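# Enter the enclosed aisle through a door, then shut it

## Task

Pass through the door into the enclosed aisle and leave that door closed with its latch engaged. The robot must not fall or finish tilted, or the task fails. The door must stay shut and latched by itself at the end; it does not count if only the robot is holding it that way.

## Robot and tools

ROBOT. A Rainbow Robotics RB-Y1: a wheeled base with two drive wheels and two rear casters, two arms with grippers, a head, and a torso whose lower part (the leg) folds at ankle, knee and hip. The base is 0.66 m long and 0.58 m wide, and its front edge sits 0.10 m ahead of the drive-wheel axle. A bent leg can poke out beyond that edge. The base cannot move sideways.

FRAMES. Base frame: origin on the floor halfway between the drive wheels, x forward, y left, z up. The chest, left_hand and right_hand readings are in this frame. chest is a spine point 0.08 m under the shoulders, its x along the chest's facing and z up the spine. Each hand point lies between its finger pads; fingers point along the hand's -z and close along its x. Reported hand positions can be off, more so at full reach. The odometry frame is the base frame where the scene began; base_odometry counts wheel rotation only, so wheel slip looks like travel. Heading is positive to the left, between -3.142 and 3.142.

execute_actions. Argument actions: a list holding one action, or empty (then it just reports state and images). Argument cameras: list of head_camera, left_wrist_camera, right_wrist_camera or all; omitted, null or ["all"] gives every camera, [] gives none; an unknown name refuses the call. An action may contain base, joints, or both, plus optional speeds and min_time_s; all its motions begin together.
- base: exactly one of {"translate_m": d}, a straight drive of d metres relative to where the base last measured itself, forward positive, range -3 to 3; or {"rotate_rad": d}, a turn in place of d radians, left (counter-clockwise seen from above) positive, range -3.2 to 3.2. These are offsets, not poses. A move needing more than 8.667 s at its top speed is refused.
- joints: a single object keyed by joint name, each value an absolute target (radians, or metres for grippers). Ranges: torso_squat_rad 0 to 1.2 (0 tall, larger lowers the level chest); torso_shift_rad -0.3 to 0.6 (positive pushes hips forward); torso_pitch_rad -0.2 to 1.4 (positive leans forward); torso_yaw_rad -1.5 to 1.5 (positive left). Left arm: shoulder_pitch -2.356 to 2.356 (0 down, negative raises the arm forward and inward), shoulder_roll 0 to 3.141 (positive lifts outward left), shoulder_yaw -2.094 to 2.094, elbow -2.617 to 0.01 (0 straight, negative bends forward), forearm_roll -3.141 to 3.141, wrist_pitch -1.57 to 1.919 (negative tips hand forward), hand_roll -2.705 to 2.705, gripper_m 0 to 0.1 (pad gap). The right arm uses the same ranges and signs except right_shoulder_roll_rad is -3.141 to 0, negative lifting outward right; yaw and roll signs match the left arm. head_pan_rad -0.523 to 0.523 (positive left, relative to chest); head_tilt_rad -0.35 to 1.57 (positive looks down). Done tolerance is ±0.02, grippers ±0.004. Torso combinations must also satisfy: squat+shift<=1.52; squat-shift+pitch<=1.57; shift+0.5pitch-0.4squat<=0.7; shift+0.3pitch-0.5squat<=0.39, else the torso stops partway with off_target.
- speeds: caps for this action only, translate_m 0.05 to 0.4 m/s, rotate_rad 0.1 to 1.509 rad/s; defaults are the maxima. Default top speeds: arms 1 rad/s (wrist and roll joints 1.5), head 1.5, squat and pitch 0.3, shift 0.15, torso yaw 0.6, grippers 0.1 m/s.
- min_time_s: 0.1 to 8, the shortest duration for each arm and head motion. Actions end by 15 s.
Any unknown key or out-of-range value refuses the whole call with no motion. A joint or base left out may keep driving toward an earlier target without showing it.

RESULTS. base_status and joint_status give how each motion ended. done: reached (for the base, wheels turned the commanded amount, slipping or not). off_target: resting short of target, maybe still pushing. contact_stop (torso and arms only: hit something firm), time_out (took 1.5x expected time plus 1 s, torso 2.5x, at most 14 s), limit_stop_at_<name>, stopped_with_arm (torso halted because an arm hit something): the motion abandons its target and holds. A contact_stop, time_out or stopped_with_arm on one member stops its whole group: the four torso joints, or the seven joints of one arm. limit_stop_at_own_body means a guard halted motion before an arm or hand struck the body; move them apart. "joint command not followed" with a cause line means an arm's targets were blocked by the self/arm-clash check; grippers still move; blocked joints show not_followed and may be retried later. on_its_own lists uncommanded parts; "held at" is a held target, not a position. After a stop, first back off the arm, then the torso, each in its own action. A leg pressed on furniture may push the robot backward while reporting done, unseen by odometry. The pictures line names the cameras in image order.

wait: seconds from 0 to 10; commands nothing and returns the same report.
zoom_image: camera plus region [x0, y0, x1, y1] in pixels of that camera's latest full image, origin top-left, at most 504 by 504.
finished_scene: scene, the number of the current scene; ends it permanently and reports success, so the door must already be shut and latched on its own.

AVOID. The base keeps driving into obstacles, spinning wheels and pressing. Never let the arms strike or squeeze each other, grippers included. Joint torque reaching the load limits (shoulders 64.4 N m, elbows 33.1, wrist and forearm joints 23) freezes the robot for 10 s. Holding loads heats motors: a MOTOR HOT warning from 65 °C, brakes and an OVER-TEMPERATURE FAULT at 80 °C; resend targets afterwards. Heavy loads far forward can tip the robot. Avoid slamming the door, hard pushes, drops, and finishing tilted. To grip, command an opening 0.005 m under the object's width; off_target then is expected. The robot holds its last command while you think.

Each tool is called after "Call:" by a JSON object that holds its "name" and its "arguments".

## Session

Call:
{"name": "execute_actions", "arguments": {"actions": [], "cameras": ["head_camera"]}}

Scene clock: 0.00 s.
base_odometry: x=+0.000 y=+0.000 heading=+0.000 (m, m, rad; odometry frame)
base_status: not commanded
joint_positions: torso_squat_rad=+0.350 torso_shift_rad=+0.000 torso_pitch_rad=+0.000 torso_yaw_rad=-0.001 left_shoulder_pitch_rad=+0.012 left_shoulder_roll_rad=+0.017 left_shoulder_yaw_rad=-0.038 left_elbow_rad=-0.123 left_forearm_roll_rad=+0.042 left_wrist_pitch_rad=-0.045 left_hand_roll_rad=+0.008 left_gripper_m=+0.099 right_shoulder_pitch_rad=-0.002 right_shoulder_roll_rad=-0.060 right_shoulder_yaw_rad=+0.043 right_elbow_rad=-0.145 right_forearm_roll_rad=-0.049 right_wrist_pitch_rad=-0.030 right_hand_roll_rad=-0.030 right_gripper_m=+0.100 head_pan_rad=-0.001 head_tilt_rad=+0.400
joint_status: not commanded
chest: x=-0.2280 y=-0.0011 z=+1.2475 quat_wxyz=(+1.000, +0.001, +0.000, +0.000) (m; base frame)
left_hand: x=-0.1666 y=+0.2307 z=+0.5660 quat_wxyz=(+0.997, +0.007, -0.078, +0.007) (m; base frame)
right_hand: x=-0.1497 y=-0.2629 z=+0.5676 quat_wxyz=(+0.996, -0.025, -0.088, -0.015) (m; base frame)
pictures: head_camera
Images, in order (width x height): head_camera 896x504.

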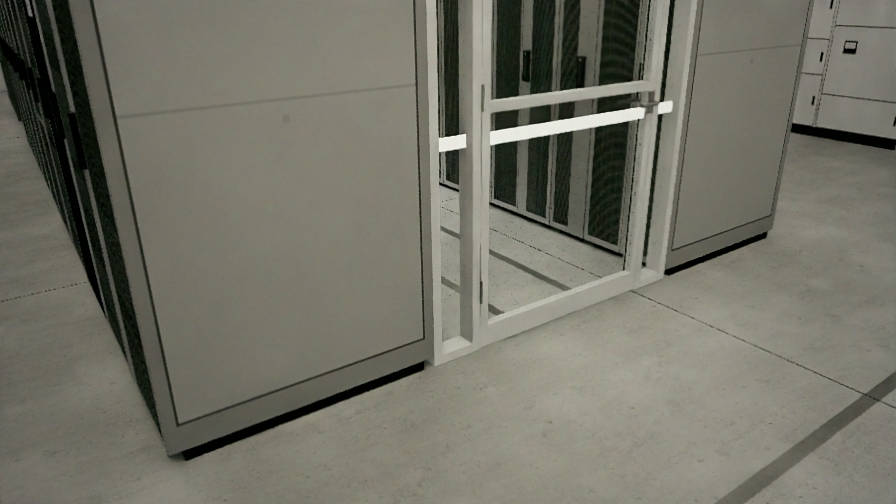

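Call:
{"name": "execute_actions", "arguments": {"actions": [{"base":{"rotate_rad":-0.544}}], "cameras": []}}

Call:
{"name": "execute_actions", "arguments": {"actions": [{"base":{"translate_m":2.83}}], "cameras": []}}

Call:
{"name": "execute_actions", "arguments": {"actions": [{"base":{"rotate_rad":1.134},"joints":{"left_shoulder_pitch_rad":-1.2,"left_shoulder_roll_rad":0.42,"left_shoulder_yaw_rad":0,"left_elbow_rad":-0.8,"left_forearm_roll_rad":0.4,"left_wrist_pitch_rad":1.7,"left_hand_roll_rad":0.12,"left_gripper_m":0.06,"head_tilt_rad":0.7,"head_pan_rad":0,"torso_squat_rad":0.3}}], "cameras": ["head_camera","left_wrist_camera"]}}

Scene clock: 4.27 s.
base_odometry: x=+0.000 y=+0.000 heading=-0.544 (m, m, rad; odometry frame)
base_status: done
joint_positions: torso_squat_rad=+0.350 torso_shift_rad=+0.000 torso_pitch_rad=+0.000 torso_yaw_rad=-0.001 left_shoulder_pitch_rad=+0.012 left_shoulder_roll_rad=+0.017 left_shoulder_yaw_rad=-0.038 left_elbow_rad=-0.123 left_forearm_roll_rad=+0.042 left_wrist_pitch_rad=-0.045 left_hand_roll_rad=+0.008 left_gripper_m=+0.099 right_shoulder_pitch_rad=-0.002 right_shoulder_roll_rad=-0.060 right_shoulder_yaw_rad=+0.043 right_elbow_rad=-0.145 right_forearm_roll_rad=-0.049 right_wrist_pitch_rad=-0.030 right_hand_roll_rad=-0.030 right_gripper_m=+0.100 head_pan_rad=-0.001 head_tilt_rad=+0.400
joint_status: not commanded
chest: x=-0.2280 y=-0.0011 z=+1.2475 quat_wxyz=(+1.000, +0.001, +0.000, +0.000) (m; base frame)
left_hand: x=-0.1666 y=+0.2307 z=+0.5660 quat_wxyz=(+0.997, +0.007, -0.078, +0.007) (m; base frame)
right_hand: x=-0.1497 y=-0.2629 z=+0.5676 quat_wxyz=(+0.996, -0.025, -0.088, -0.015) (m; base frame)
pictures: none
No camera images: the call's "cameras" was empty. Leave "cameras" out to get every camera's image.

Scene clock: 12.87 s.
base_odometry: x=+2.421 y=-1.465 heading=-0.544 (m, m, rad; odometry frame)
base_status: done
joint_positions: torso_squat_rad=+0.350 torso_shift_rad=+0.000 torso_pitch_rad=+0.001 torso_yaw_rad=-0.001 left_shoulder_pitch_rad=+0.012 left_shoulder_roll_rad=+0.017 left_shoulder_yaw_rad=-0.038 left_elbow_rad=-0.123 left_forearm_roll_rad=+0.042 left_wrist_pitch_rad=-0.045 left_hand_roll_rad=+0.008 left_gripper_m=+0.099 right_shoulder_pitch_rad=-0.002 right_shoulder_roll_rad=-0.060 right_shoulder_yaw_rad=+0.043 right_elbow_rad=-0.145 right_forearm_roll_rad=-0.049 right_wrist_pitch_rad=-0.030 right_hand_roll_rad=-0.030 right_gripper_m=+0.100 head_pan_rad=-0.001 head_tilt_rad=+0.400
joint_status: not commanded
chest: x=-0.2279 y=-0.0011 z=+1.2475 quat_wxyz=(+1.000, +0.001, +0.000, +0.000) (m; base frame)
left_hand: x=-0.1665 y=+0.2307 z=+0.5660 quat_wxyz=(+0.997, +0.007, -0.078, +0.007) (m; base frame)
right_hand: x=-0.1496 y=-0.2629 z=+0.5676 quat_wxyz=(+0.996, -0.025, -0.089, -0.015) (m; base frame)
pictures: none
No camera images: the call's "cameras" was empty. Leave "cameras" out to get every camera's image.

Scene clock: 16.20 s.
base_odometry: x=+2.421 y=-1.465 heading=+0.589 (m, m, rad; odometry frame)
base_status: done
joint_positions: torso_squat_rad=+0.300 torso_shift_rad=+0.000 torso_pitch_rad=+0.000 torso_yaw_rad=-0.001 left_shoulder_pitch_rad=-1.200 left_shoulder_roll_rad=+0.420 left_shoulder_yaw_rad=+0.000 left_elbow_rad=-0.800 left_forearm_roll_rad=+0.400 left_wrist_pitch_rad=+1.700 left_hand_roll_rad=+0.120 left_gripper_m=+0.060 right_shoulder_pitch_rad=-0.002 right_shoulder_roll_rad=-0.060 right_shoulder_yaw_rad=+0.043 right_elbow_rad=-0.145 right_forearm_roll_rad=-0.049 right_wrist_pitch_rad=-0.030 right_hand_roll_rad=-0.030 right_gripper_m=+0.100 head_pan_rad=+0.000 head_tilt_rad=+0.700
joint_status: all done
chest: x=-0.2280 y=-0.0011 z=+1.2587 quat_wxyz=(+1.000, +0.001, +0.000, +0.000) (m; base frame)
left_hand: x=+0.3515 y=+0.2433 z=+1.1369 quat_wxyz=(+0.989, -0.010, -0.145, +0.008) (m; base frame)
right_hand: x=-0.1497 y=-0.2629 z=+0.5787 quat_wxyz=(+0.996, -0.025, -0.088, -0.015) (m; base frame)
pictures: head_camera, left_wrist_camera
Images, in order (width x height): head_camera 896x504, left_wrist_camera 644x364.

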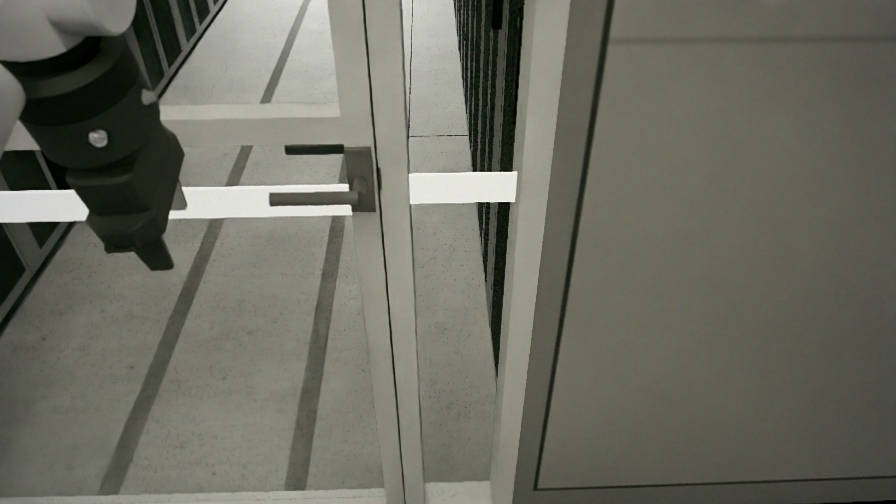

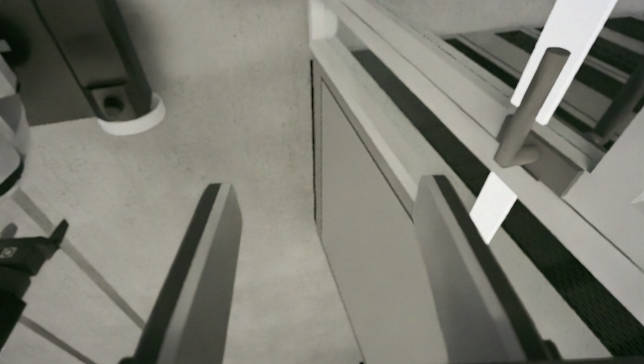

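Call:
{"name": "execute_actions", "arguments": {"actions": [{"base":{"translate_m":0.24},"joints":{"left_shoulder_roll_rad":0.36,"torso_squat_rad":0.55,"head_pan_rad":0.2,"left_hand_roll_rad":0.16}}], "cameras": ["head_camera","left_wrist_camera"]}}

Scene clock: 18.63 s.
base_odometry: x=+2.620 y=-1.332 heading=+0.590 (m, m, rad; odometry frame)
base_status: done
joint_positions: torso_squat_rad=+0.550 torso_shift_rad=+0.000 torso_pitch_rad=+0.001 torso_yaw_rad=-0.001 left_shoulder_pitch_rad=-1.200 left_shoulder_roll_rad=+0.360 left_shoulder_yaw_rad=+0.000 left_elbow_rad=-0.800 left_forearm_roll_rad=+0.400 left_wrist_pitch_rad=+1.700 left_hand_roll_rad=+0.160 left_gripper_m=+0.060 right_shoulder_pitch_rad=-0.002 right_shoulder_roll_rad=-0.060 right_shoulder_yaw_rad=+0.043 right_elbow_rad=-0.145 right_forearm_roll_rad=-0.049 right_wrist_pitch_rad=-0.030 right_hand_roll_rad=-0.030 right_gripper_m=+0.100 head_pan_rad=+0.200 head_tilt_rad=+0.700
joint_status: all done
chest: x=-0.2279 y=-0.0010 z=+1.1867 quat_wxyz=(+1.000, +0.001, +0.000, +0.000) (m; base frame)
left_hand: x=+0.3479 y=+0.2086 z=+1.0535 quat_wxyz=(+0.991, -0.027, -0.134, +0.004) (m; base frame)
right_hand: x=-0.1496 y=-0.2628 z=+0.5068 quat_wxyz=(+0.996, -0.025, -0.088, -0.015) (m; base frame)
pictures: head_camera, left_wrist_camera
Images, in order (width x height): head_camera 896x504, left_wrist_camera 644x364.

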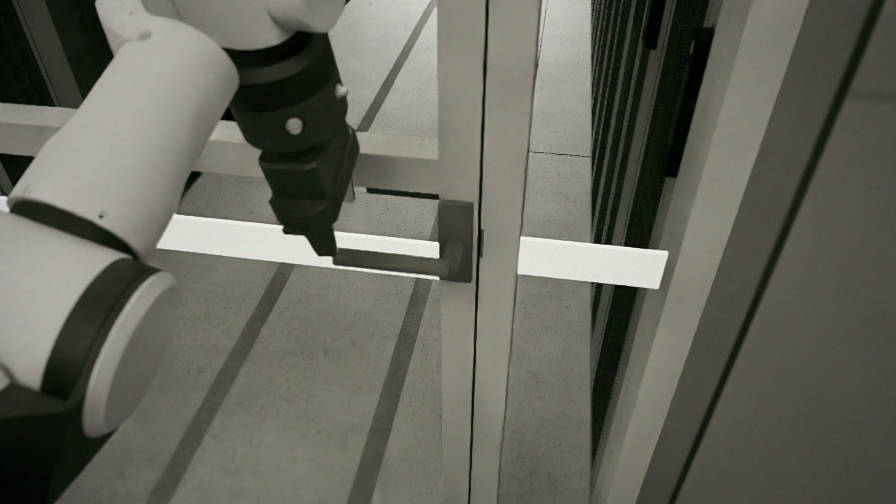

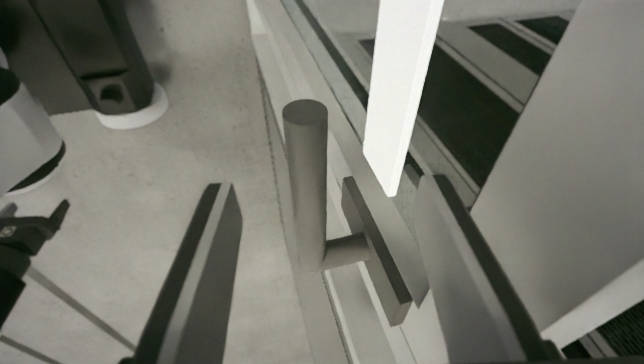

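Call:
{"name": "execute_actions", "arguments": {"actions": [{"base":{"translate_m":0.01},"joints":{"left_shoulder_roll_rad":0.295,"torso_squat_rad":0.65,"left_hand_roll_rad":0.22}}], "cameras": ["head_camera","left_wrist_camera"]}}

Scene clock: 20.00 s.
base_odometry: x=+2.629 y=-1.326 heading=+0.591 (m, m, rad; odometry frame)
base_status: done
joint_positions: torso_squat_rad=+0.597 torso_shift_rad=-0.003 torso_pitch_rad=-0.006 torso_yaw_rad=-0.001 left_shoulder_pitch_rad=-1.205 left_shoulder_roll_rad=+0.297 left_shoulder_yaw_rad=+0.001 left_elbow_rad=-0.803 left_forearm_roll_rad=+0.400 left_wrist_pitch_rad=+1.699 left_hand_roll_rad=+0.220 left_gripper_m=+0.060 right_shoulder_pitch_rad=-0.002 right_shoulder_roll_rad=-0.060 right_shoulder_yaw_rad=+0.043 right_elbow_rad=-0.145 right_forearm_roll_rad=-0.049 right_wrist_pitch_rad=-0.030 right_hand_roll_rad=-0.030 right_gripper_m=+0.100 head_pan_rad=+0.200 head_tilt_rad=+0.700
joint_status: torso_squat_rad contact_stop (moved +0.047 of +0.100); the others done
on_its_own: torso_squat_rad is held at +0.597, not at your +0.650, since a contact_stop
chest: x=-0.2315 y=-0.0012 z=+1.1687 quat_wxyz=(+1.000, +0.001, -0.003, +0.000) (m; base frame)
left_hand: x=+0.3406 y=+0.1709 z=+1.0320 quat_wxyz=(+0.991, -0.046, -0.129, +0.007) (m; base frame)
right_hand: x=-0.1486 y=-0.2628 z=+0.4892 quat_wxyz=(+0.995, -0.024, -0.092, -0.015) (m; base frame)
pictures: head_camera, left_wrist_camera
Images, in order (width x height): head_camera 896x504, left_wrist_camera 644x364.

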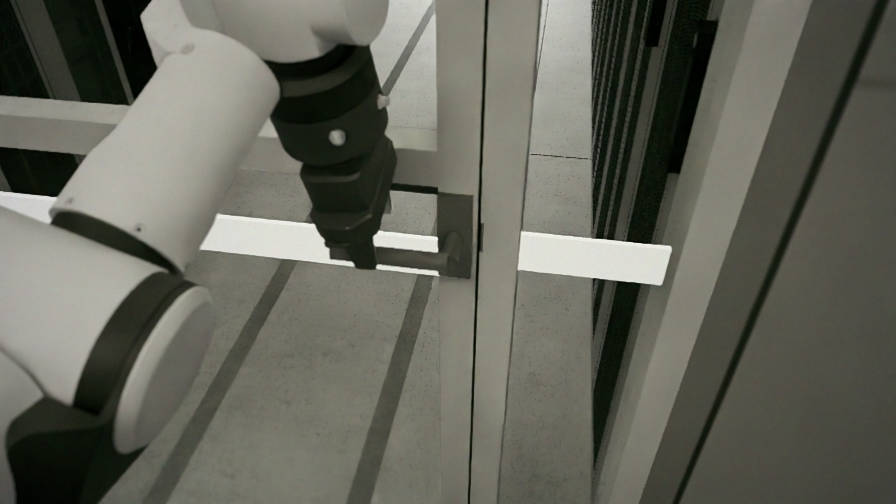

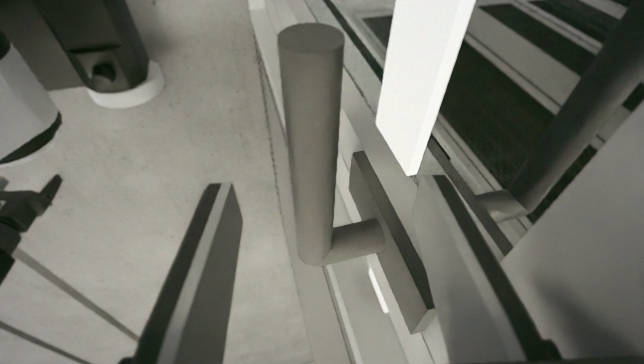

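Call:
{"name": "execute_actions", "arguments": {"actions": [{"base":{"translate_m":-0.025},"joints":{"left_gripper_m":0.045,"torso_squat_rad":0.57}}], "cameras": []}}

Call:
{"name": "execute_actions", "arguments": {"actions": [{"joints":{"torso_squat_rad":0.67}}], "cameras": ["head_camera","left_wrist_camera"]}}

Scene clock: 21.00 s.
base_odometry: x=+2.608 y=-1.340 heading=+0.591 (m, m, rad; odometry frame)
base_status: done
joint_positions: torso_squat_rad=+0.570 torso_shift_rad=-0.002 torso_pitch_rad=-0.004 torso_yaw_rad=-0.001 left_shoulder_pitch_rad=-1.200 left_shoulder_roll_rad=+0.295 left_shoulder_yaw_rad=+0.000 left_elbow_rad=-0.800 left_forearm_roll_rad=+0.400 left_wrist_pitch_rad=+1.700 left_hand_roll_rad=+0.220 left_gripper_m=+0.045 right_shoulder_pitch_rad=-0.002 right_shoulder_roll_rad=-0.060 right_shoulder_yaw_rad=+0.043 right_elbow_rad=-0.145 right_forearm_roll_rad=-0.049 right_wrist_pitch_rad=-0.030 right_hand_roll_rad=-0.030 right_gripper_m=+0.100 head_pan_rad=+0.200 head_tilt_rad=+0.700
joint_status: all done
chest: x=-0.2306 y=-0.0011 z=+1.1792 quat_wxyz=(+1.000, +0.001, -0.002, +0.000) (m; base frame)
left_hand: x=+0.3398 y=+0.1712 z=+1.0379 quat_wxyz=(+0.991, -0.046, -0.124, +0.007) (m; base frame)
right_hand: x=-0.1490 y=-0.2628 z=+0.4997 quat_wxyz=(+0.995, -0.025, -0.091, -0.015) (m; base frame)
pictures: none
No camera images: the call's "cameras" was empty. Leave "cameras" out to get every camera's image.

Scene clock: 22.10 s.
base_odometry: x=+2.608 y=-1.340 heading=+0.591 (m, m, rad; odometry frame)
base_status: not commanded
joint_positions: torso_squat_rad=+0.670 torso_shift_rad=-0.002 torso_pitch_rad=-0.005 torso_yaw_rad=-0.001 left_shoulder_pitch_rad=-1.201 left_shoulder_roll_rad=+0.296 left_shoulder_yaw_rad=+0.000 left_elbow_rad=-0.801 left_forearm_roll_rad=+0.400 left_wrist_pitch_rad=+1.700 left_hand_roll_rad=+0.220 left_gripper_m=+0.045 right_shoulder_pitch_rad=-0.002 right_shoulder_roll_rad=-0.060 right_shoulder_yaw_rad=+0.043 right_elbow_rad=-0.145 right_forearm_roll_rad=-0.049 right_wrist_pitch_rad=-0.030 right_hand_roll_rad=-0.030 right_gripper_m=+0.100 head_pan_rad=+0.200 head_tilt_rad=+0.700
joint_status: all done
chest: x=-0.2308 y=-0.0011 z=+1.1386 quat_wxyz=(+1.000, +0.001, -0.003, +0.000) (m; base frame)
left_hand: x=+0.3399 y=+0.1710 z=+0.9983 quat_wxyz=(+0.991, -0.046, -0.126, +0.007) (m; base frame)
right_hand: x=-0.1488 y=-0.2628 z=+0.4590 quat_wxyz=(+0.995, -0.025, -0.091, -0.015) (m; base frame)
pictures: head_camera, left_wrist_camera
Images, in order (width x height): head_camera 896x504, left_wrist_camera 644x364.

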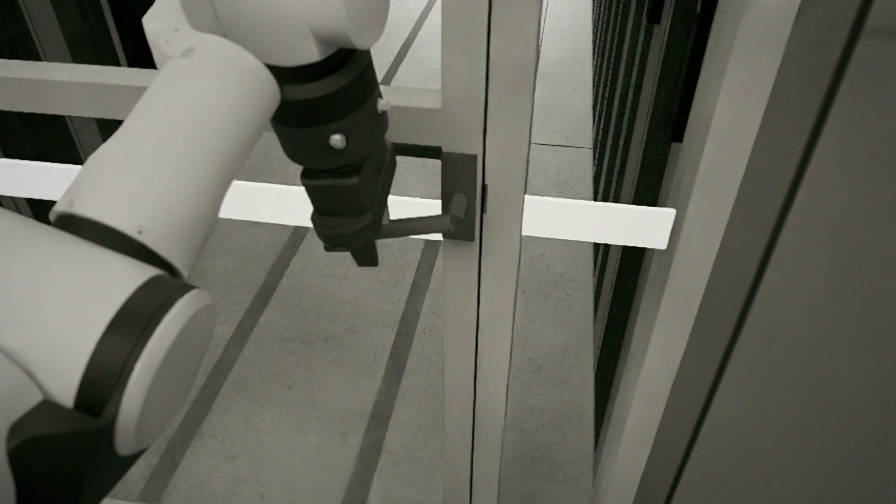

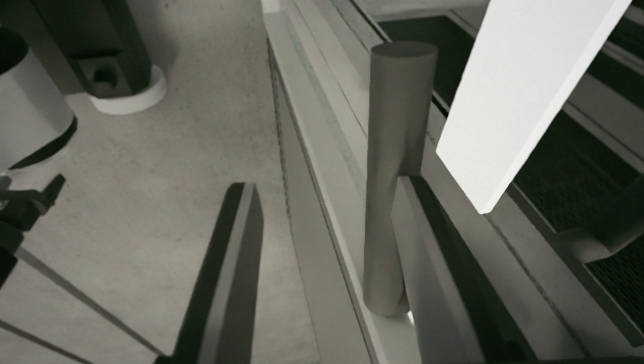

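Call:
{"name": "execute_actions", "arguments": {"actions": [{"base":{"translate_m":0.015},"joints":{"left_gripper_m":0.06,"torso_squat_rad":0.635}}], "cameras": ["left_wrist_camera"]}}

Call:
{"name": "execute_actions", "arguments": {"actions": [{"joints":{"torso_squat_rad":0.74}}], "cameras": ["head_camera","left_wrist_camera"]}}

Scene clock: 23.07 s.
base_odometry: x=+2.620 y=-1.332 heading=+0.591 (m, m, rad; odometry frame)
base_status: done
joint_positions: torso_squat_rad=+0.635 torso_shift_rad=-0.002 torso_pitch_rad=-0.004 torso_yaw_rad=-0.001 left_shoulder_pitch_rad=-1.200 left_shoulder_roll_rad=+0.295 left_shoulder_yaw_rad=+0.000 left_elbow_rad=-0.800 left_forearm_roll_rad=+0.400 left_wrist_pitch_rad=+1.700 left_hand_roll_rad=+0.220 left_gripper_m=+0.060 right_shoulder_pitch_rad=-0.002 right_shoulder_roll_rad=-0.060 right_shoulder_yaw_rad=+0.043 right_elbow_rad=-0.145 right_forearm_roll_rad=-0.049 right_wrist_pitch_rad=-0.030 right_hand_roll_rad=-0.030 right_gripper_m=+0.100 head_pan_rad=+0.200 head_tilt_rad=+0.700
joint_status: all done
chest: x=-0.2303 y=-0.0011 z=+1.1535 quat_wxyz=(+1.000, +0.001, -0.002, +0.000) (m; base frame)
left_hand: x=+0.3400 y=+0.1712 z=+1.0119 quat_wxyz=(+0.991, -0.046, -0.124, +0.007) (m; base frame)
right_hand: x=-0.1488 y=-0.2628 z=+0.4739 quat_wxyz=(+0.995, -0.025, -0.091, -0.015) (m; base frame)
pictures: left_wrist_camera
Images, in order (width x height): left_wrist_camera 644x364.

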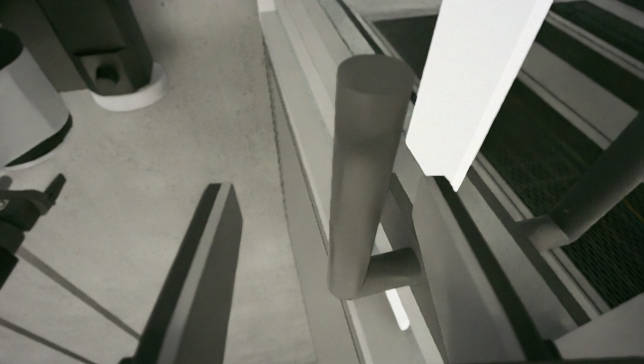

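Scene clock: 24.20 s.
base_odometry: x=+2.620 y=-1.332 heading=+0.591 (m, m, rad; odometry frame)
base_status: not commanded
joint_positions: torso_squat_rad=+0.740 torso_shift_rad=-0.002 torso_pitch_rad=-0.004 torso_yaw_rad=-0.001 left_shoulder_pitch_rad=-1.200 left_shoulder_roll_rad=+0.295 left_shoulder_yaw_rad=+0.000 left_elbow_rad=-0.800 left_forearm_roll_rad=+0.400 left_wrist_pitch_rad=+1.700 left_hand_roll_rad=+0.220 left_gripper_m=+0.060 right_shoulder_pitch_rad=-0.002 right_shoulder_roll_rad=-0.060 right_shoulder_yaw_rad=+0.043 right_elbow_rad=-0.145 right_forearm_roll_rad=-0.049 right_wrist_pitch_rad=-0.030 right_hand_roll_rad=-0.030 right_gripper_m=+0.100 head_pan_rad=+0.200 head_tilt_rad=+0.700
joint_status: all done
chest: x=-0.2304 y=-0.0010 z=+1.1068 quat_wxyz=(+1.000, +0.001, -0.002, +0.000) (m; base frame)
left_hand: x=+0.3400 y=+0.1712 z=+0.9655 quat_wxyz=(+0.991, -0.046, -0.125, +0.007) (m; base frame)
right_hand: x=-0.1487 y=-0.2628 z=+0.4273 quat_wxyz=(+0.995, -0.025, -0.091, -0.015) (m; base frame)
pictures: head_camera, left_wrist_camera
Images, in order (width x height): head_camera 896x504, left_wrist_camera 644x364.

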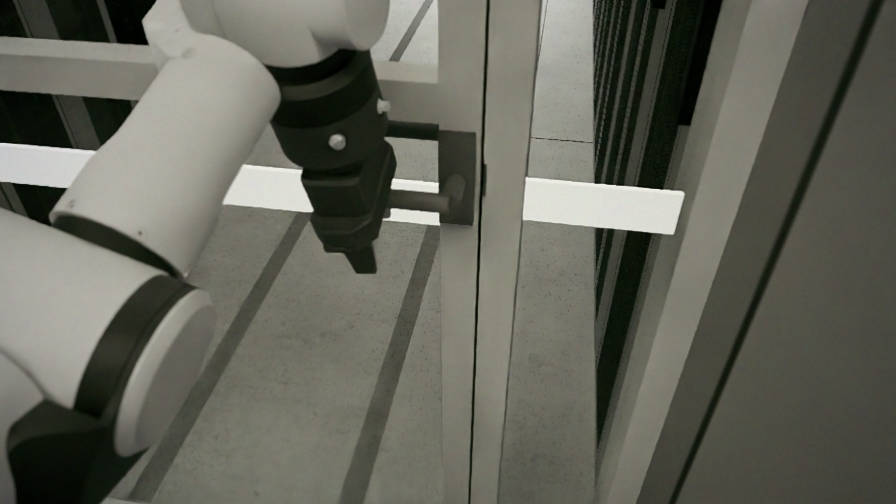

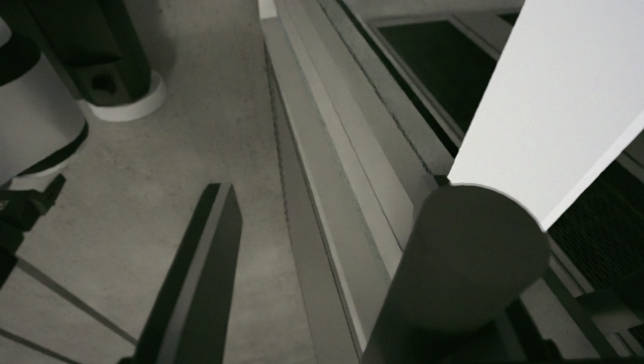

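Call:
{"name": "execute_actions", "arguments": {"actions": [{"base":{"translate_m":0.018},"joints":{"left_gripper_m":0.014}}], "cameras": ["left_wrist_camera"]}}

Call:
{"name": "execute_actions", "arguments": {"actions": [{"joints":{"torso_squat_rad":0.86,"head_tilt_rad":0.55}}], "cameras": ["head_camera","left_wrist_camera"]}}

Scene clock: 25.33 s.
base_odometry: x=+2.635 y=-1.322 heading=+0.591 (m, m, rad; odometry frame)
base_status: done
joint_positions: torso_squat_rad=+0.740 torso_shift_rad=-0.001 torso_pitch_rad=-0.004 torso_yaw_rad=-0.001 left_shoulder_pitch_rad=-1.201 left_shoulder_roll_rad=+0.296 left_shoulder_yaw_rad=+0.000 left_elbow_rad=-0.801 left_forearm_roll_rad=+0.400 left_wrist_pitch_rad=+1.698 left_hand_roll_rad=+0.220 left_gripper_m=+0.018 right_shoulder_pitch_rad=-0.002 right_shoulder_roll_rad=-0.060 right_shoulder_yaw_rad=+0.043 right_elbow_rad=-0.145 right_forearm_roll_rad=-0.049 right_wrist_pitch_rad=-0.030 right_hand_roll_rad=-0.030 right_gripper_m=+0.100 head_pan_rad=+0.200 head_tilt_rad=+0.700
joint_status: all done
chest: x=-0.2299 y=-0.0010 z=+1.1069 quat_wxyz=(+1.000, +0.001, -0.002, +0.000) (m; base frame)
left_hand: x=+0.3412 y=+0.1712 z=+0.9661 quat_wxyz=(+0.991, -0.046, -0.126, +0.007) (m; base frame)
right_hand: x=-0.1488 y=-0.2628 z=+0.4273 quat_wxyz=(+0.995, -0.025, -0.091, -0.015) (m; base frame)
pictures: left_wrist_camera
Images, in order (width x height): left_wrist_camera 644x364.

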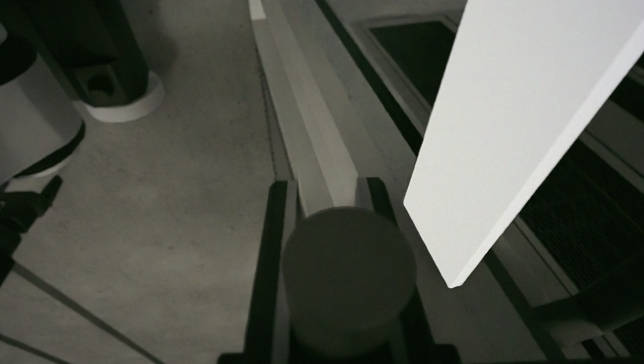

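Scene clock: 26.50 s.
base_odometry: x=+2.635 y=-1.322 heading=+0.591 (m, m, rad; odometry frame)
base_status: not commanded
joint_positions: torso_squat_rad=+0.860 torso_shift_rad=-0.003 torso_pitch_rad=-0.007 torso_yaw_rad=-0.001 left_shoulder_pitch_rad=-1.206 left_shoulder_roll_rad=+0.296 left_shoulder_yaw_rad=+0.002 left_elbow_rad=-0.803 left_forearm_roll_rad=+0.401 left_wrist_pitch_rad=+1.700 left_hand_roll_rad=+0.220 left_gripper_m=+0.021 right_shoulder_pitch_rad=-0.002 right_shoulder_roll_rad=-0.060 right_shoulder_yaw_rad=+0.043 right_elbow_rad=-0.145 right_forearm_roll_rad=-0.049 right_wrist_pitch_rad=-0.030 right_hand_roll_rad=-0.030 right_gripper_m=+0.100 head_pan_rad=+0.200 head_tilt_rad=+0.550
joint_status: all done
chest: x=-0.2313 y=-0.0011 z=+1.0465 quat_wxyz=(+1.000, +0.001, -0.003, +0.000) (m; base frame)
left_hand: x=+0.3409 y=+0.1702 z=+0.9106 quat_wxyz=(+0.990, -0.047, -0.130, +0.006) (m; base frame)
right_hand: x=-0.1482 y=-0.2627 z=+0.3671 quat_wxyz=(+0.995, -0.024, -0.092, -0.015) (m; base frame)
pictures: head_camera, left_wrist_camera
Images, in order (width x height): head_camera 896x504, left_wrist_camera 644x364.

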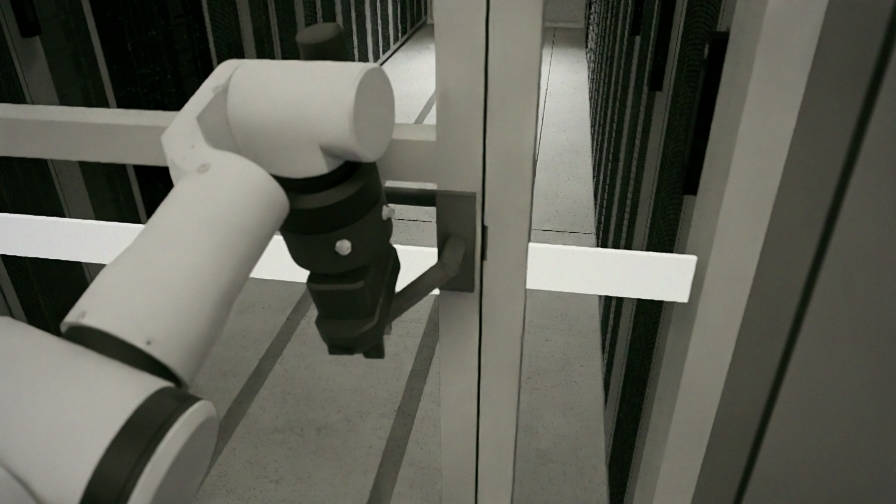

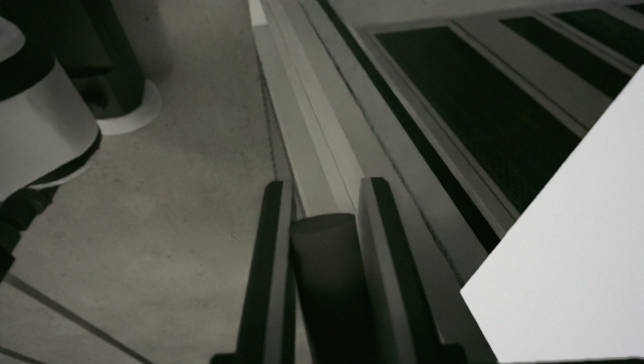

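Call:
{"name": "execute_actions", "arguments": {"actions": [{"base":{"translate_m":-0.07},"speeds":{"translate_m":0.07}}], "cameras": ["head_camera","left_wrist_camera"]}}

Scene clock: 28.17 s.
base_odometry: x=+2.577 y=-1.361 heading=+0.590 (m, m, rad; odometry frame)
base_status: done
joint_positions: torso_squat_rad=+0.860 torso_shift_rad=-0.002 torso_pitch_rad=-0.005 torso_yaw_rad=+0.000 left_shoulder_pitch_rad=-1.204 left_shoulder_roll_rad=+0.301 left_shoulder_yaw_rad=+0.002 left_elbow_rad=-0.802 left_forearm_roll_rad=+0.399 left_wrist_pitch_rad=+1.699 left_hand_roll_rad=+0.220 left_gripper_m=+0.019 right_shoulder_pitch_rad=-0.002 right_shoulder_roll_rad=-0.060 right_shoulder_yaw_rad=+0.043 right_elbow_rad=-0.145 right_forearm_roll_rad=-0.049 right_wrist_pitch_rad=-0.030 right_hand_roll_rad=-0.030 right_gripper_m=+0.100 head_pan_rad=+0.200 head_tilt_rad=+0.550
joint_status: not commanded
chest: x=-0.2306 y=-0.0008 z=+1.0466 quat_wxyz=(+1.000, +0.001, -0.003, +0.000) (m; base frame)
left_hand: x=+0.3417 y=+0.1740 z=+0.9093 quat_wxyz=(+0.991, -0.046, -0.129, +0.009) (m; base frame)
right_hand: x=-0.1484 y=-0.2627 z=+0.3671 quat_wxyz=(+0.995, -0.025, -0.091, -0.015) (m; base frame)
pictures: head_camera, left_wrist_camera
Images, in order (width x height): head_camera 896x504, left_wrist_camera 644x364.

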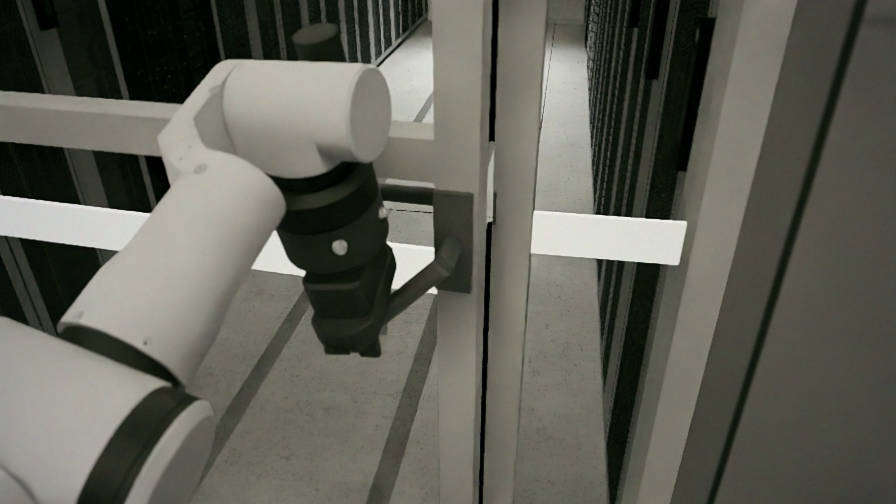

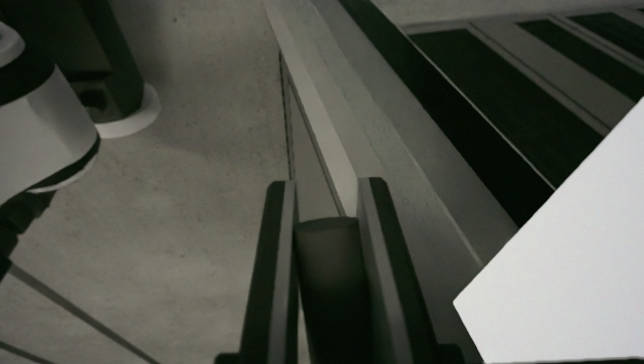

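Call:
{"name": "execute_actions", "arguments": {"actions": [{"base":{"translate_m":-0.03},"speeds":{"translate_m":0.07},"joints":{"torso_squat_rad":0.745}}], "cameras": []}}

Call:
{"name": "execute_actions", "arguments": {"actions": [{"base":{"translate_m":-0.17},"speeds":{"translate_m":0.12},"joints":{"left_gripper_m":0.045,"left_hand_roll_rad":0.0},"min_time_s":1.5}], "cameras": ["head_camera","left_wrist_camera"]}}

Scene clock: 29.53 s.
base_odometry: x=+2.552 y=-1.377 heading=+0.589 (m, m, rad; odometry frame)
base_status: done
joint_positions: torso_squat_rad=+0.745 torso_shift_rad=-0.002 torso_pitch_rad=-0.004 torso_yaw_rad=+0.000 left_shoulder_pitch_rad=-1.200 left_shoulder_roll_rad=+0.301 left_shoulder_yaw_rad=+0.000 left_elbow_rad=-0.800 left_forearm_roll_rad=+0.398 left_wrist_pitch_rad=+1.699 left_hand_roll_rad=+0.220 left_gripper_m=+0.019 right_shoulder_pitch_rad=-0.002 right_shoulder_roll_rad=-0.060 right_shoulder_yaw_rad=+0.043 right_elbow_rad=-0.145 right_forearm_roll_rad=-0.049 right_wrist_pitch_rad=-0.030 right_hand_roll_rad=-0.030 right_gripper_m=+0.100 head_pan_rad=+0.200 head_tilt_rad=+0.550
joint_status: all done
chest: x=-0.2299 y=-0.0007 z=+1.1045 quat_wxyz=(+1.000, +0.001, -0.002, +0.000) (m; base frame)
left_hand: x=+0.3410 y=+0.1755 z=+0.9632 quat_wxyz=(+0.991, -0.044, -0.125, +0.010) (m; base frame)
right_hand: x=-0.1488 y=-0.2628 z=+0.4250 quat_wxyz=(+0.995, -0.025, -0.090, -0.015) (m; base frame)
pictures: none
No camera images: the call's "cameras" was empty. Leave "cameras" out to get every camera's image.

Scene clock: 31.87 s.
base_odometry: x=+2.411 y=-1.472 heading=+0.590 (m, m, rad; odometry frame)
base_status: done
joint_positions: torso_squat_rad=+0.745 torso_shift_rad=-0.002 torso_pitch_rad=-0.004 torso_yaw_rad=+0.000 left_shoulder_pitch_rad=-1.201 left_shoulder_roll_rad=+0.299 left_shoulder_yaw_rad=+0.000 left_elbow_rad=-0.801 left_forearm_roll_rad=+0.399 left_wrist_pitch_rad=+1.699 left_hand_roll_rad=+0.000 left_gripper_m=+0.047 right_shoulder_pitch_rad=-0.002 right_shoulder_roll_rad=-0.060 right_shoulder_yaw_rad=+0.043 right_elbow_rad=-0.145 right_forearm_roll_rad=-0.049 right_wrist_pitch_rad=-0.030 right_hand_roll_rad=-0.030 right_gripper_m=+0.100 head_pan_rad=+0.200 head_tilt_rad=+0.550
joint_status: all done
chest: x=-0.2302 y=-0.0008 z=+1.1045 quat_wxyz=(+1.000, +0.001, -0.002, +0.000) (m; base frame)
left_hand: x=+0.3411 y=+0.1740 z=+0.9642 quat_wxyz=(+0.986, -0.031, -0.131, -0.100) (m; base frame)
right_hand: x=-0.1488 y=-0.2628 z=+0.4250 quat_wxyz=(+0.995, -0.025, -0.091, -0.015) (m; base frame)
pictures: head_camera, left_wrist_camera
Images, in order (width x height): head_camera 896x504, left_wrist_camera 644x364.

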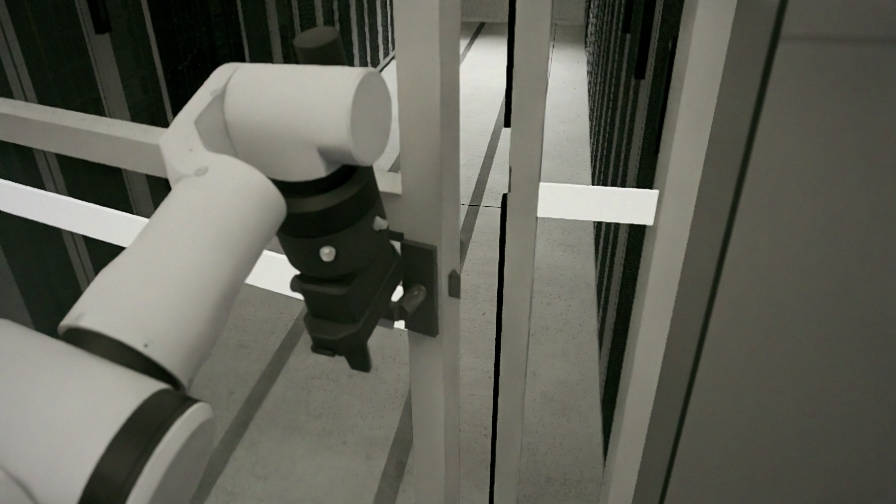

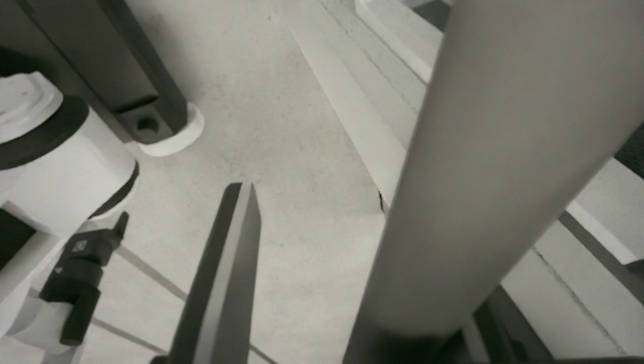

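Call:
{"name": "execute_actions", "arguments": {"actions": [{"base":{"rotate_rad":0.2},"speeds":{"rotate_rad":0.2},"joints":{"left_hand_roll_rad":-0.3,"torso_squat_rad":0.72},"min_time_s":1.3}], "cameras": ["left_wrist_camera"]}}

Call:
{"name": "execute_actions", "arguments": {"actions": [{"base":{"translate_m":-0.07},"speeds":{"translate_m":0.1},"joints":{"left_hand_roll_rad":-0.38}}], "cameras": ["head_camera","left_wrist_camera"]}}

Scene clock: 33.90 s.
base_odometry: x=+2.411 y=-1.472 heading=+0.789 (m, m, rad; odometry frame)
base_status: done
joint_positions: torso_squat_rad=+0.720 torso_shift_rad=-0.002 torso_pitch_rad=-0.004 torso_yaw_rad=-0.001 left_shoulder_pitch_rad=-1.201 left_shoulder_roll_rad=+0.293 left_shoulder_yaw_rad=+0.000 left_elbow_rad=-0.801 left_forearm_roll_rad=+0.401 left_wrist_pitch_rad=+1.699 left_hand_roll_rad=-0.300 left_gripper_m=+0.046 right_shoulder_pitch_rad=-0.002 right_shoulder_roll_rad=-0.060 right_shoulder_yaw_rad=+0.043 right_elbow_rad=-0.145 right_forearm_roll_rad=-0.049 right_wrist_pitch_rad=-0.030 right_hand_roll_rad=-0.030 right_gripper_m=+0.100 head_pan_rad=+0.200 head_tilt_rad=+0.550
joint_status: all done
chest: x=-0.2301 y=-0.0011 z=+1.1162 quat_wxyz=(+1.000, +0.001, -0.002, +0.000) (m; base frame)
left_hand: x=+0.3405 y=+0.1692 z=+0.9752 quat_wxyz=(+0.959, -0.013, -0.133, -0.249) (m; base frame)
right_hand: x=-0.1490 y=-0.2628 z=+0.4366 quat_wxyz=(+0.995, -0.025, -0.091, -0.016) (m; base frame)
pictures: left_wrist_camera
Images, in order (width x height): left_wrist_camera 644x364.

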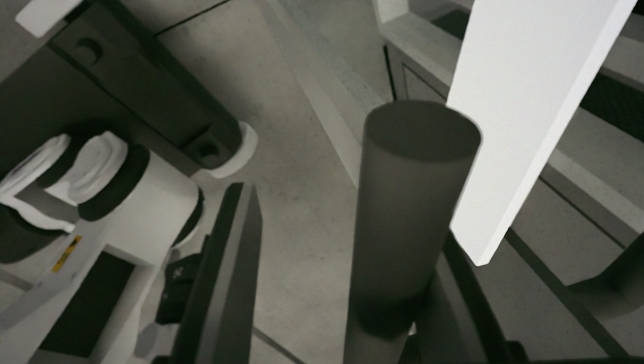

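Scene clock: 35.33 s.
base_odometry: x=+2.362 y=-1.521 heading=+0.790 (m, m, rad; odometry frame)
base_status: done
joint_positions: torso_squat_rad=+0.720 torso_shift_rad=-0.002 torso_pitch_rad=-0.004 torso_yaw_rad=-0.001 left_shoulder_pitch_rad=-1.201 left_shoulder_roll_rad=+0.299 left_shoulder_yaw_rad=+0.001 left_elbow_rad=-0.801 left_forearm_roll_rad=+0.399 left_wrist_pitch_rad=+1.698 left_hand_roll_rad=-0.380 left_gripper_m=+0.046 right_shoulder_pitch_rad=-0.002 right_shoulder_roll_rad=-0.060 right_shoulder_yaw_rad=+0.043 right_elbow_rad=-0.145 right_forearm_roll_rad=-0.049 right_wrist_pitch_rad=-0.030 right_hand_roll_rad=-0.030 right_gripper_m=+0.100 head_pan_rad=+0.200 head_tilt_rad=+0.550
joint_status: all done
chest: x=-0.2301 y=-0.0008 z=+1.1162 quat_wxyz=(+1.000, +0.001, -0.002, +0.000) (m; base frame)
left_hand: x=+0.3412 y=+0.1734 z=+0.9758 quat_wxyz=(+0.949, -0.006, -0.134, -0.284) (m; base frame)
right_hand: x=-0.1488 y=-0.2628 z=+0.4367 quat_wxyz=(+0.995, -0.025, -0.091, -0.015) (m; base frame)
pictures: head_camera, left_wrist_camera
Images, in order (width x height): head_camera 896x504, left_wrist_camera 644x364.

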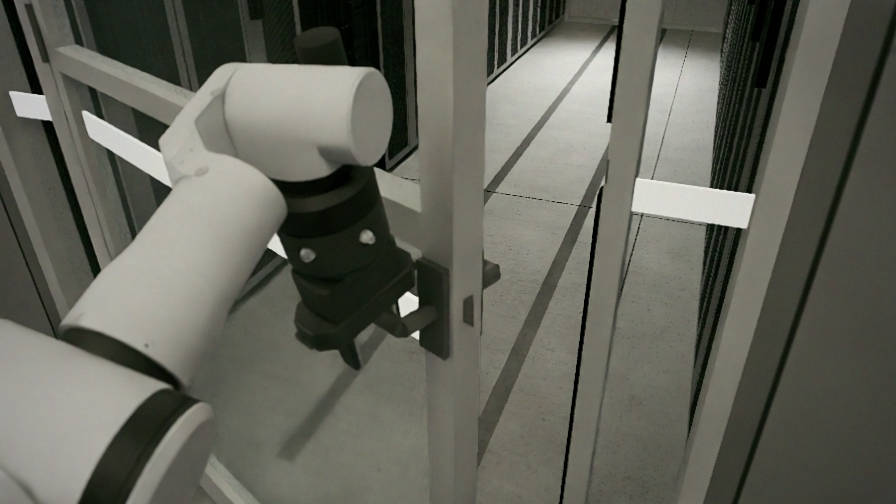

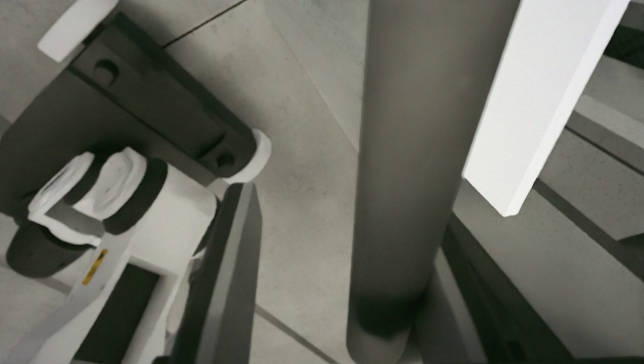

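Call:
{"name": "execute_actions", "arguments": {"actions": [{"base":{"rotate_rad":0.33},"speeds":{"rotate_rad":0.2},"joints":{"left_hand_roll_rad":-0.85,"right_shoulder_pitch_rad":-1.19,"right_shoulder_roll_rad":-0.3,"right_shoulder_yaw_rad":0.2,"right_elbow_rad":-0.9,"right_forearm_roll_rad":0,"right_wrist_pitch_rad":0.2,"right_gripper_m":0,"head_pan_rad":0},"min_time_s":2}], "cameras": ["head_camera","left_wrist_camera"]}}

Scene clock: 37.97 s.
base_odometry: x=+2.362 y=-1.521 heading=+1.120 (m, m, rad; odometry frame)
base_status: done
joint_positions: torso_squat_rad=+0.720 torso_shift_rad=-0.002 torso_pitch_rad=-0.004 torso_yaw_rad=-0.001 left_shoulder_pitch_rad=-1.202 left_shoulder_roll_rad=+0.293 left_shoulder_yaw_rad=+0.000 left_elbow_rad=-0.801 left_forearm_roll_rad=+0.401 left_wrist_pitch_rad=+1.700 left_hand_roll_rad=-0.850 left_gripper_m=+0.046 right_shoulder_pitch_rad=-1.190 right_shoulder_roll_rad=-0.300 right_shoulder_yaw_rad=+0.200 right_elbow_rad=-0.900 right_forearm_roll_rad=+0.000 right_wrist_pitch_rad=+0.200 right_hand_roll_rad=-0.030 right_gripper_m=+0.001 head_pan_rad=+0.000 head_tilt_rad=+0.550
joint_status: all done
chest: x=-0.2303 y=-0.0011 z=+1.1162 quat_wxyz=(+1.000, +0.001, -0.002, +0.000) (m; base frame)
left_hand: x=+0.3401 y=+0.1688 z=+0.9753 quat_wxyz=(+0.855, +0.023, -0.132, -0.500) (m; base frame)
right_hand: x=+0.4867 y=-0.0933 z=+1.2519 quat_wxyz=(+0.574, -0.090, -0.780, +0.232) (m; base frame)
pictures: head_camera, left_wrist_camera
Images, in order (width x height): head_camera 896x504, left_wrist_camera 644x364.

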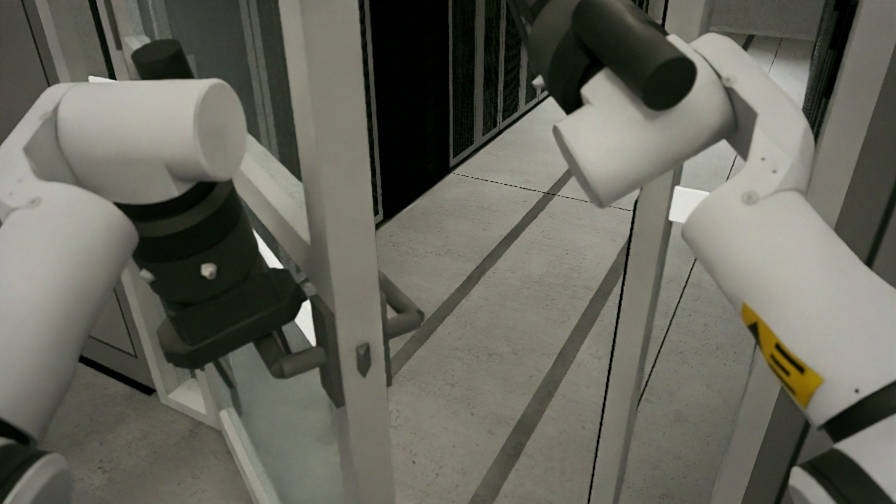

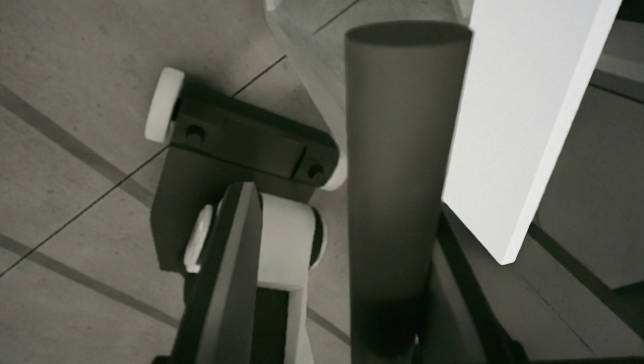

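Call:
{"name": "execute_actions", "arguments": {"actions": [{"joints":{"right_shoulder_roll_rad":-0.08,"right_shoulder_yaw_rad":0.46},"min_time_s":1.5}], "cameras": ["head_camera"]}}

Scene clock: 40.07 s.
base_odometry: x=+2.362 y=-1.521 heading=+1.120 (m, m, rad; odometry frame)
base_status: not commanded
joint_positions: torso_squat_rad=+0.720 torso_shift_rad=-0.002 torso_pitch_rad=-0.004 torso_yaw_rad=-0.001 left_shoulder_pitch_rad=-1.198 left_shoulder_roll_rad=+0.296 left_shoulder_yaw_rad=+0.000 left_elbow_rad=-0.799 left_forearm_roll_rad=+0.400 left_wrist_pitch_rad=+1.700 left_hand_roll_rad=-0.850 left_gripper_m=+0.045 right_shoulder_pitch_rad=-1.187 right_shoulder_roll_rad=-0.106 right_shoulder_yaw_rad=+0.442 right_elbow_rad=-0.894 right_forearm_roll_rad=+0.000 right_wrist_pitch_rad=+0.202 right_hand_roll_rad=-0.030 right_gripper_m=+0.000 head_pan_rad=+0.000 head_tilt_rad=+0.550
joint_status: right_shoulder_roll_rad contact_stop (moved +0.193 of +0.220); right_shoulder_yaw_rad contact_stop (moved +0.242 of +0.260)
on_its_own: right_shoulder_roll_rad is held at -0.103, not at your -0.080, since a contact_stop
chest: x=-0.2301 y=-0.0012 z=+1.1162 quat_wxyz=(+1.000, +0.001, -0.002, +0.000) (m; base frame)
left_hand: x=+0.3397 y=+0.1717 z=+0.9734 quat_wxyz=(+0.857, +0.023, -0.129, -0.499) (m; base frame)
right_hand: x=+0.4310 y=+0.0903 z=+1.1733 quat_wxyz=(+0.556, -0.025, -0.746, +0.365) (m; base frame)
pictures: head_camera
Images, in order (width x height): head_camera 896x504.

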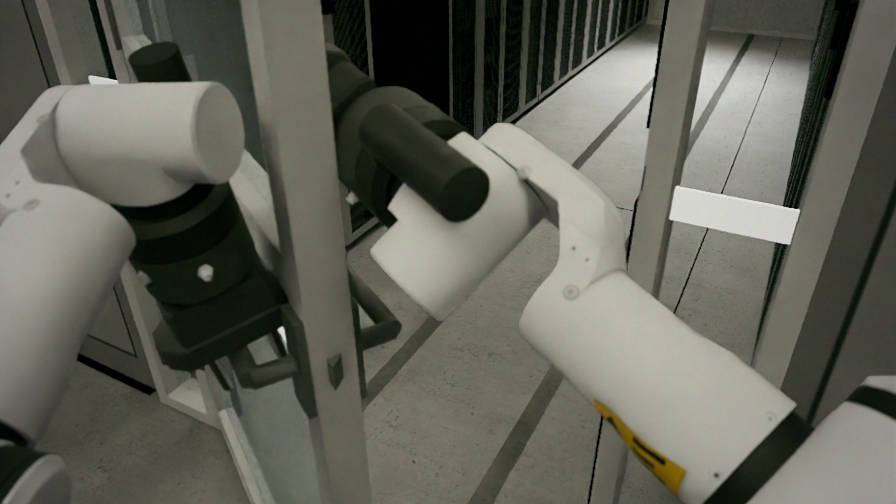

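Call:
{"name": "execute_actions", "arguments": {"actions": [{"joints":{"left_shoulder_roll_rad":0.33,"torso_squat_rad":0.42}}], "cameras": ["head_camera"]}}

Call:
{"name": "execute_actions", "arguments": {"actions": [{"base":{"rotate_rad":0.4},"speeds":{"rotate_rad":0.25},"joints":{"left_shoulder_roll_rad":0.75,"left_gripper_m":0,"head_tilt_rad":0.9}}], "cameras": ["head_camera","left_wrist_camera"]}}

Scene clock: 41.07 s.
base_odometry: x=+2.362 y=-1.521 heading=+1.120 (m, m, rad; odometry frame)
base_status: not commanded
joint_positions: torso_squat_rad=+0.713 torso_shift_rad=-0.001 torso_pitch_rad=-0.001 torso_yaw_rad=-0.001 left_shoulder_pitch_rad=-1.200 left_shoulder_roll_rad=+0.329 left_shoulder_yaw_rad=+0.000 left_elbow_rad=-0.800 left_forearm_roll_rad=+0.400 left_wrist_pitch_rad=+1.700 left_hand_roll_rad=-0.850 left_gripper_m=+0.045 right_shoulder_pitch_rad=-1.187 right_shoulder_roll_rad=-0.105 right_shoulder_yaw_rad=+0.443 right_elbow_rad=-0.895 right_forearm_roll_rad=+0.000 right_wrist_pitch_rad=+0.202 right_hand_roll_rad=-0.030 right_gripper_m=+0.000 head_pan_rad=+0.000 head_tilt_rad=+0.550
joint_status: torso_squat_rad contact_stop (moved -0.007 of -0.300); the others done
on_its_own: torso_squat_rad is held at +0.713, not at your +0.420, since a contact_stop; right_shoulder_roll_rad is held at -0.103, not at your -0.080, since a contact_stop
chest: x=-0.2286 y=-0.0012 z=+1.1193 quat_wxyz=(+1.000, +0.001, +0.000, -0.001) (m; base frame)
left_hand: x=+0.3447 y=+0.1907 z=+0.9812 quat_wxyz=(+0.863, +0.033, -0.130, -0.487) (m; base frame)
right_hand: x=+0.4322 y=+0.0910 z=+1.1744 quat_wxyz=(+0.557, -0.024, -0.745, +0.366) (m; base frame)
pictures: head_camera
Images, in order (width x height): head_camera 896x504.

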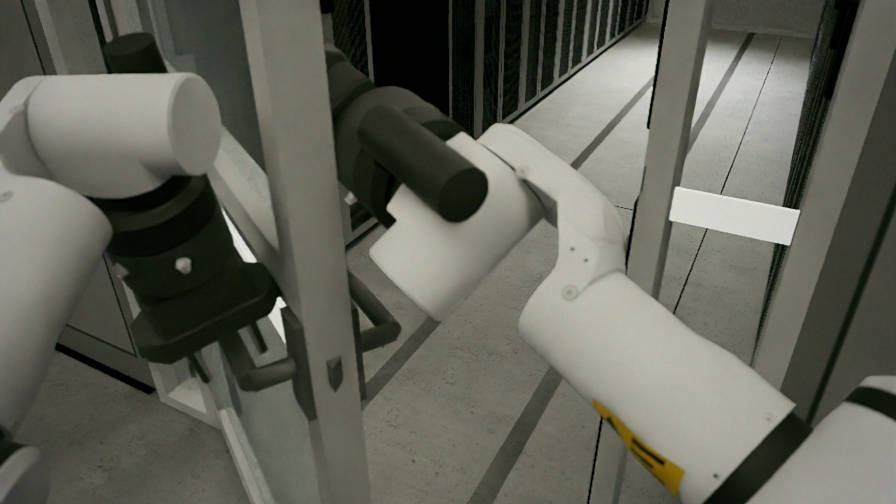

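not run: a stop came earlier in this reply.


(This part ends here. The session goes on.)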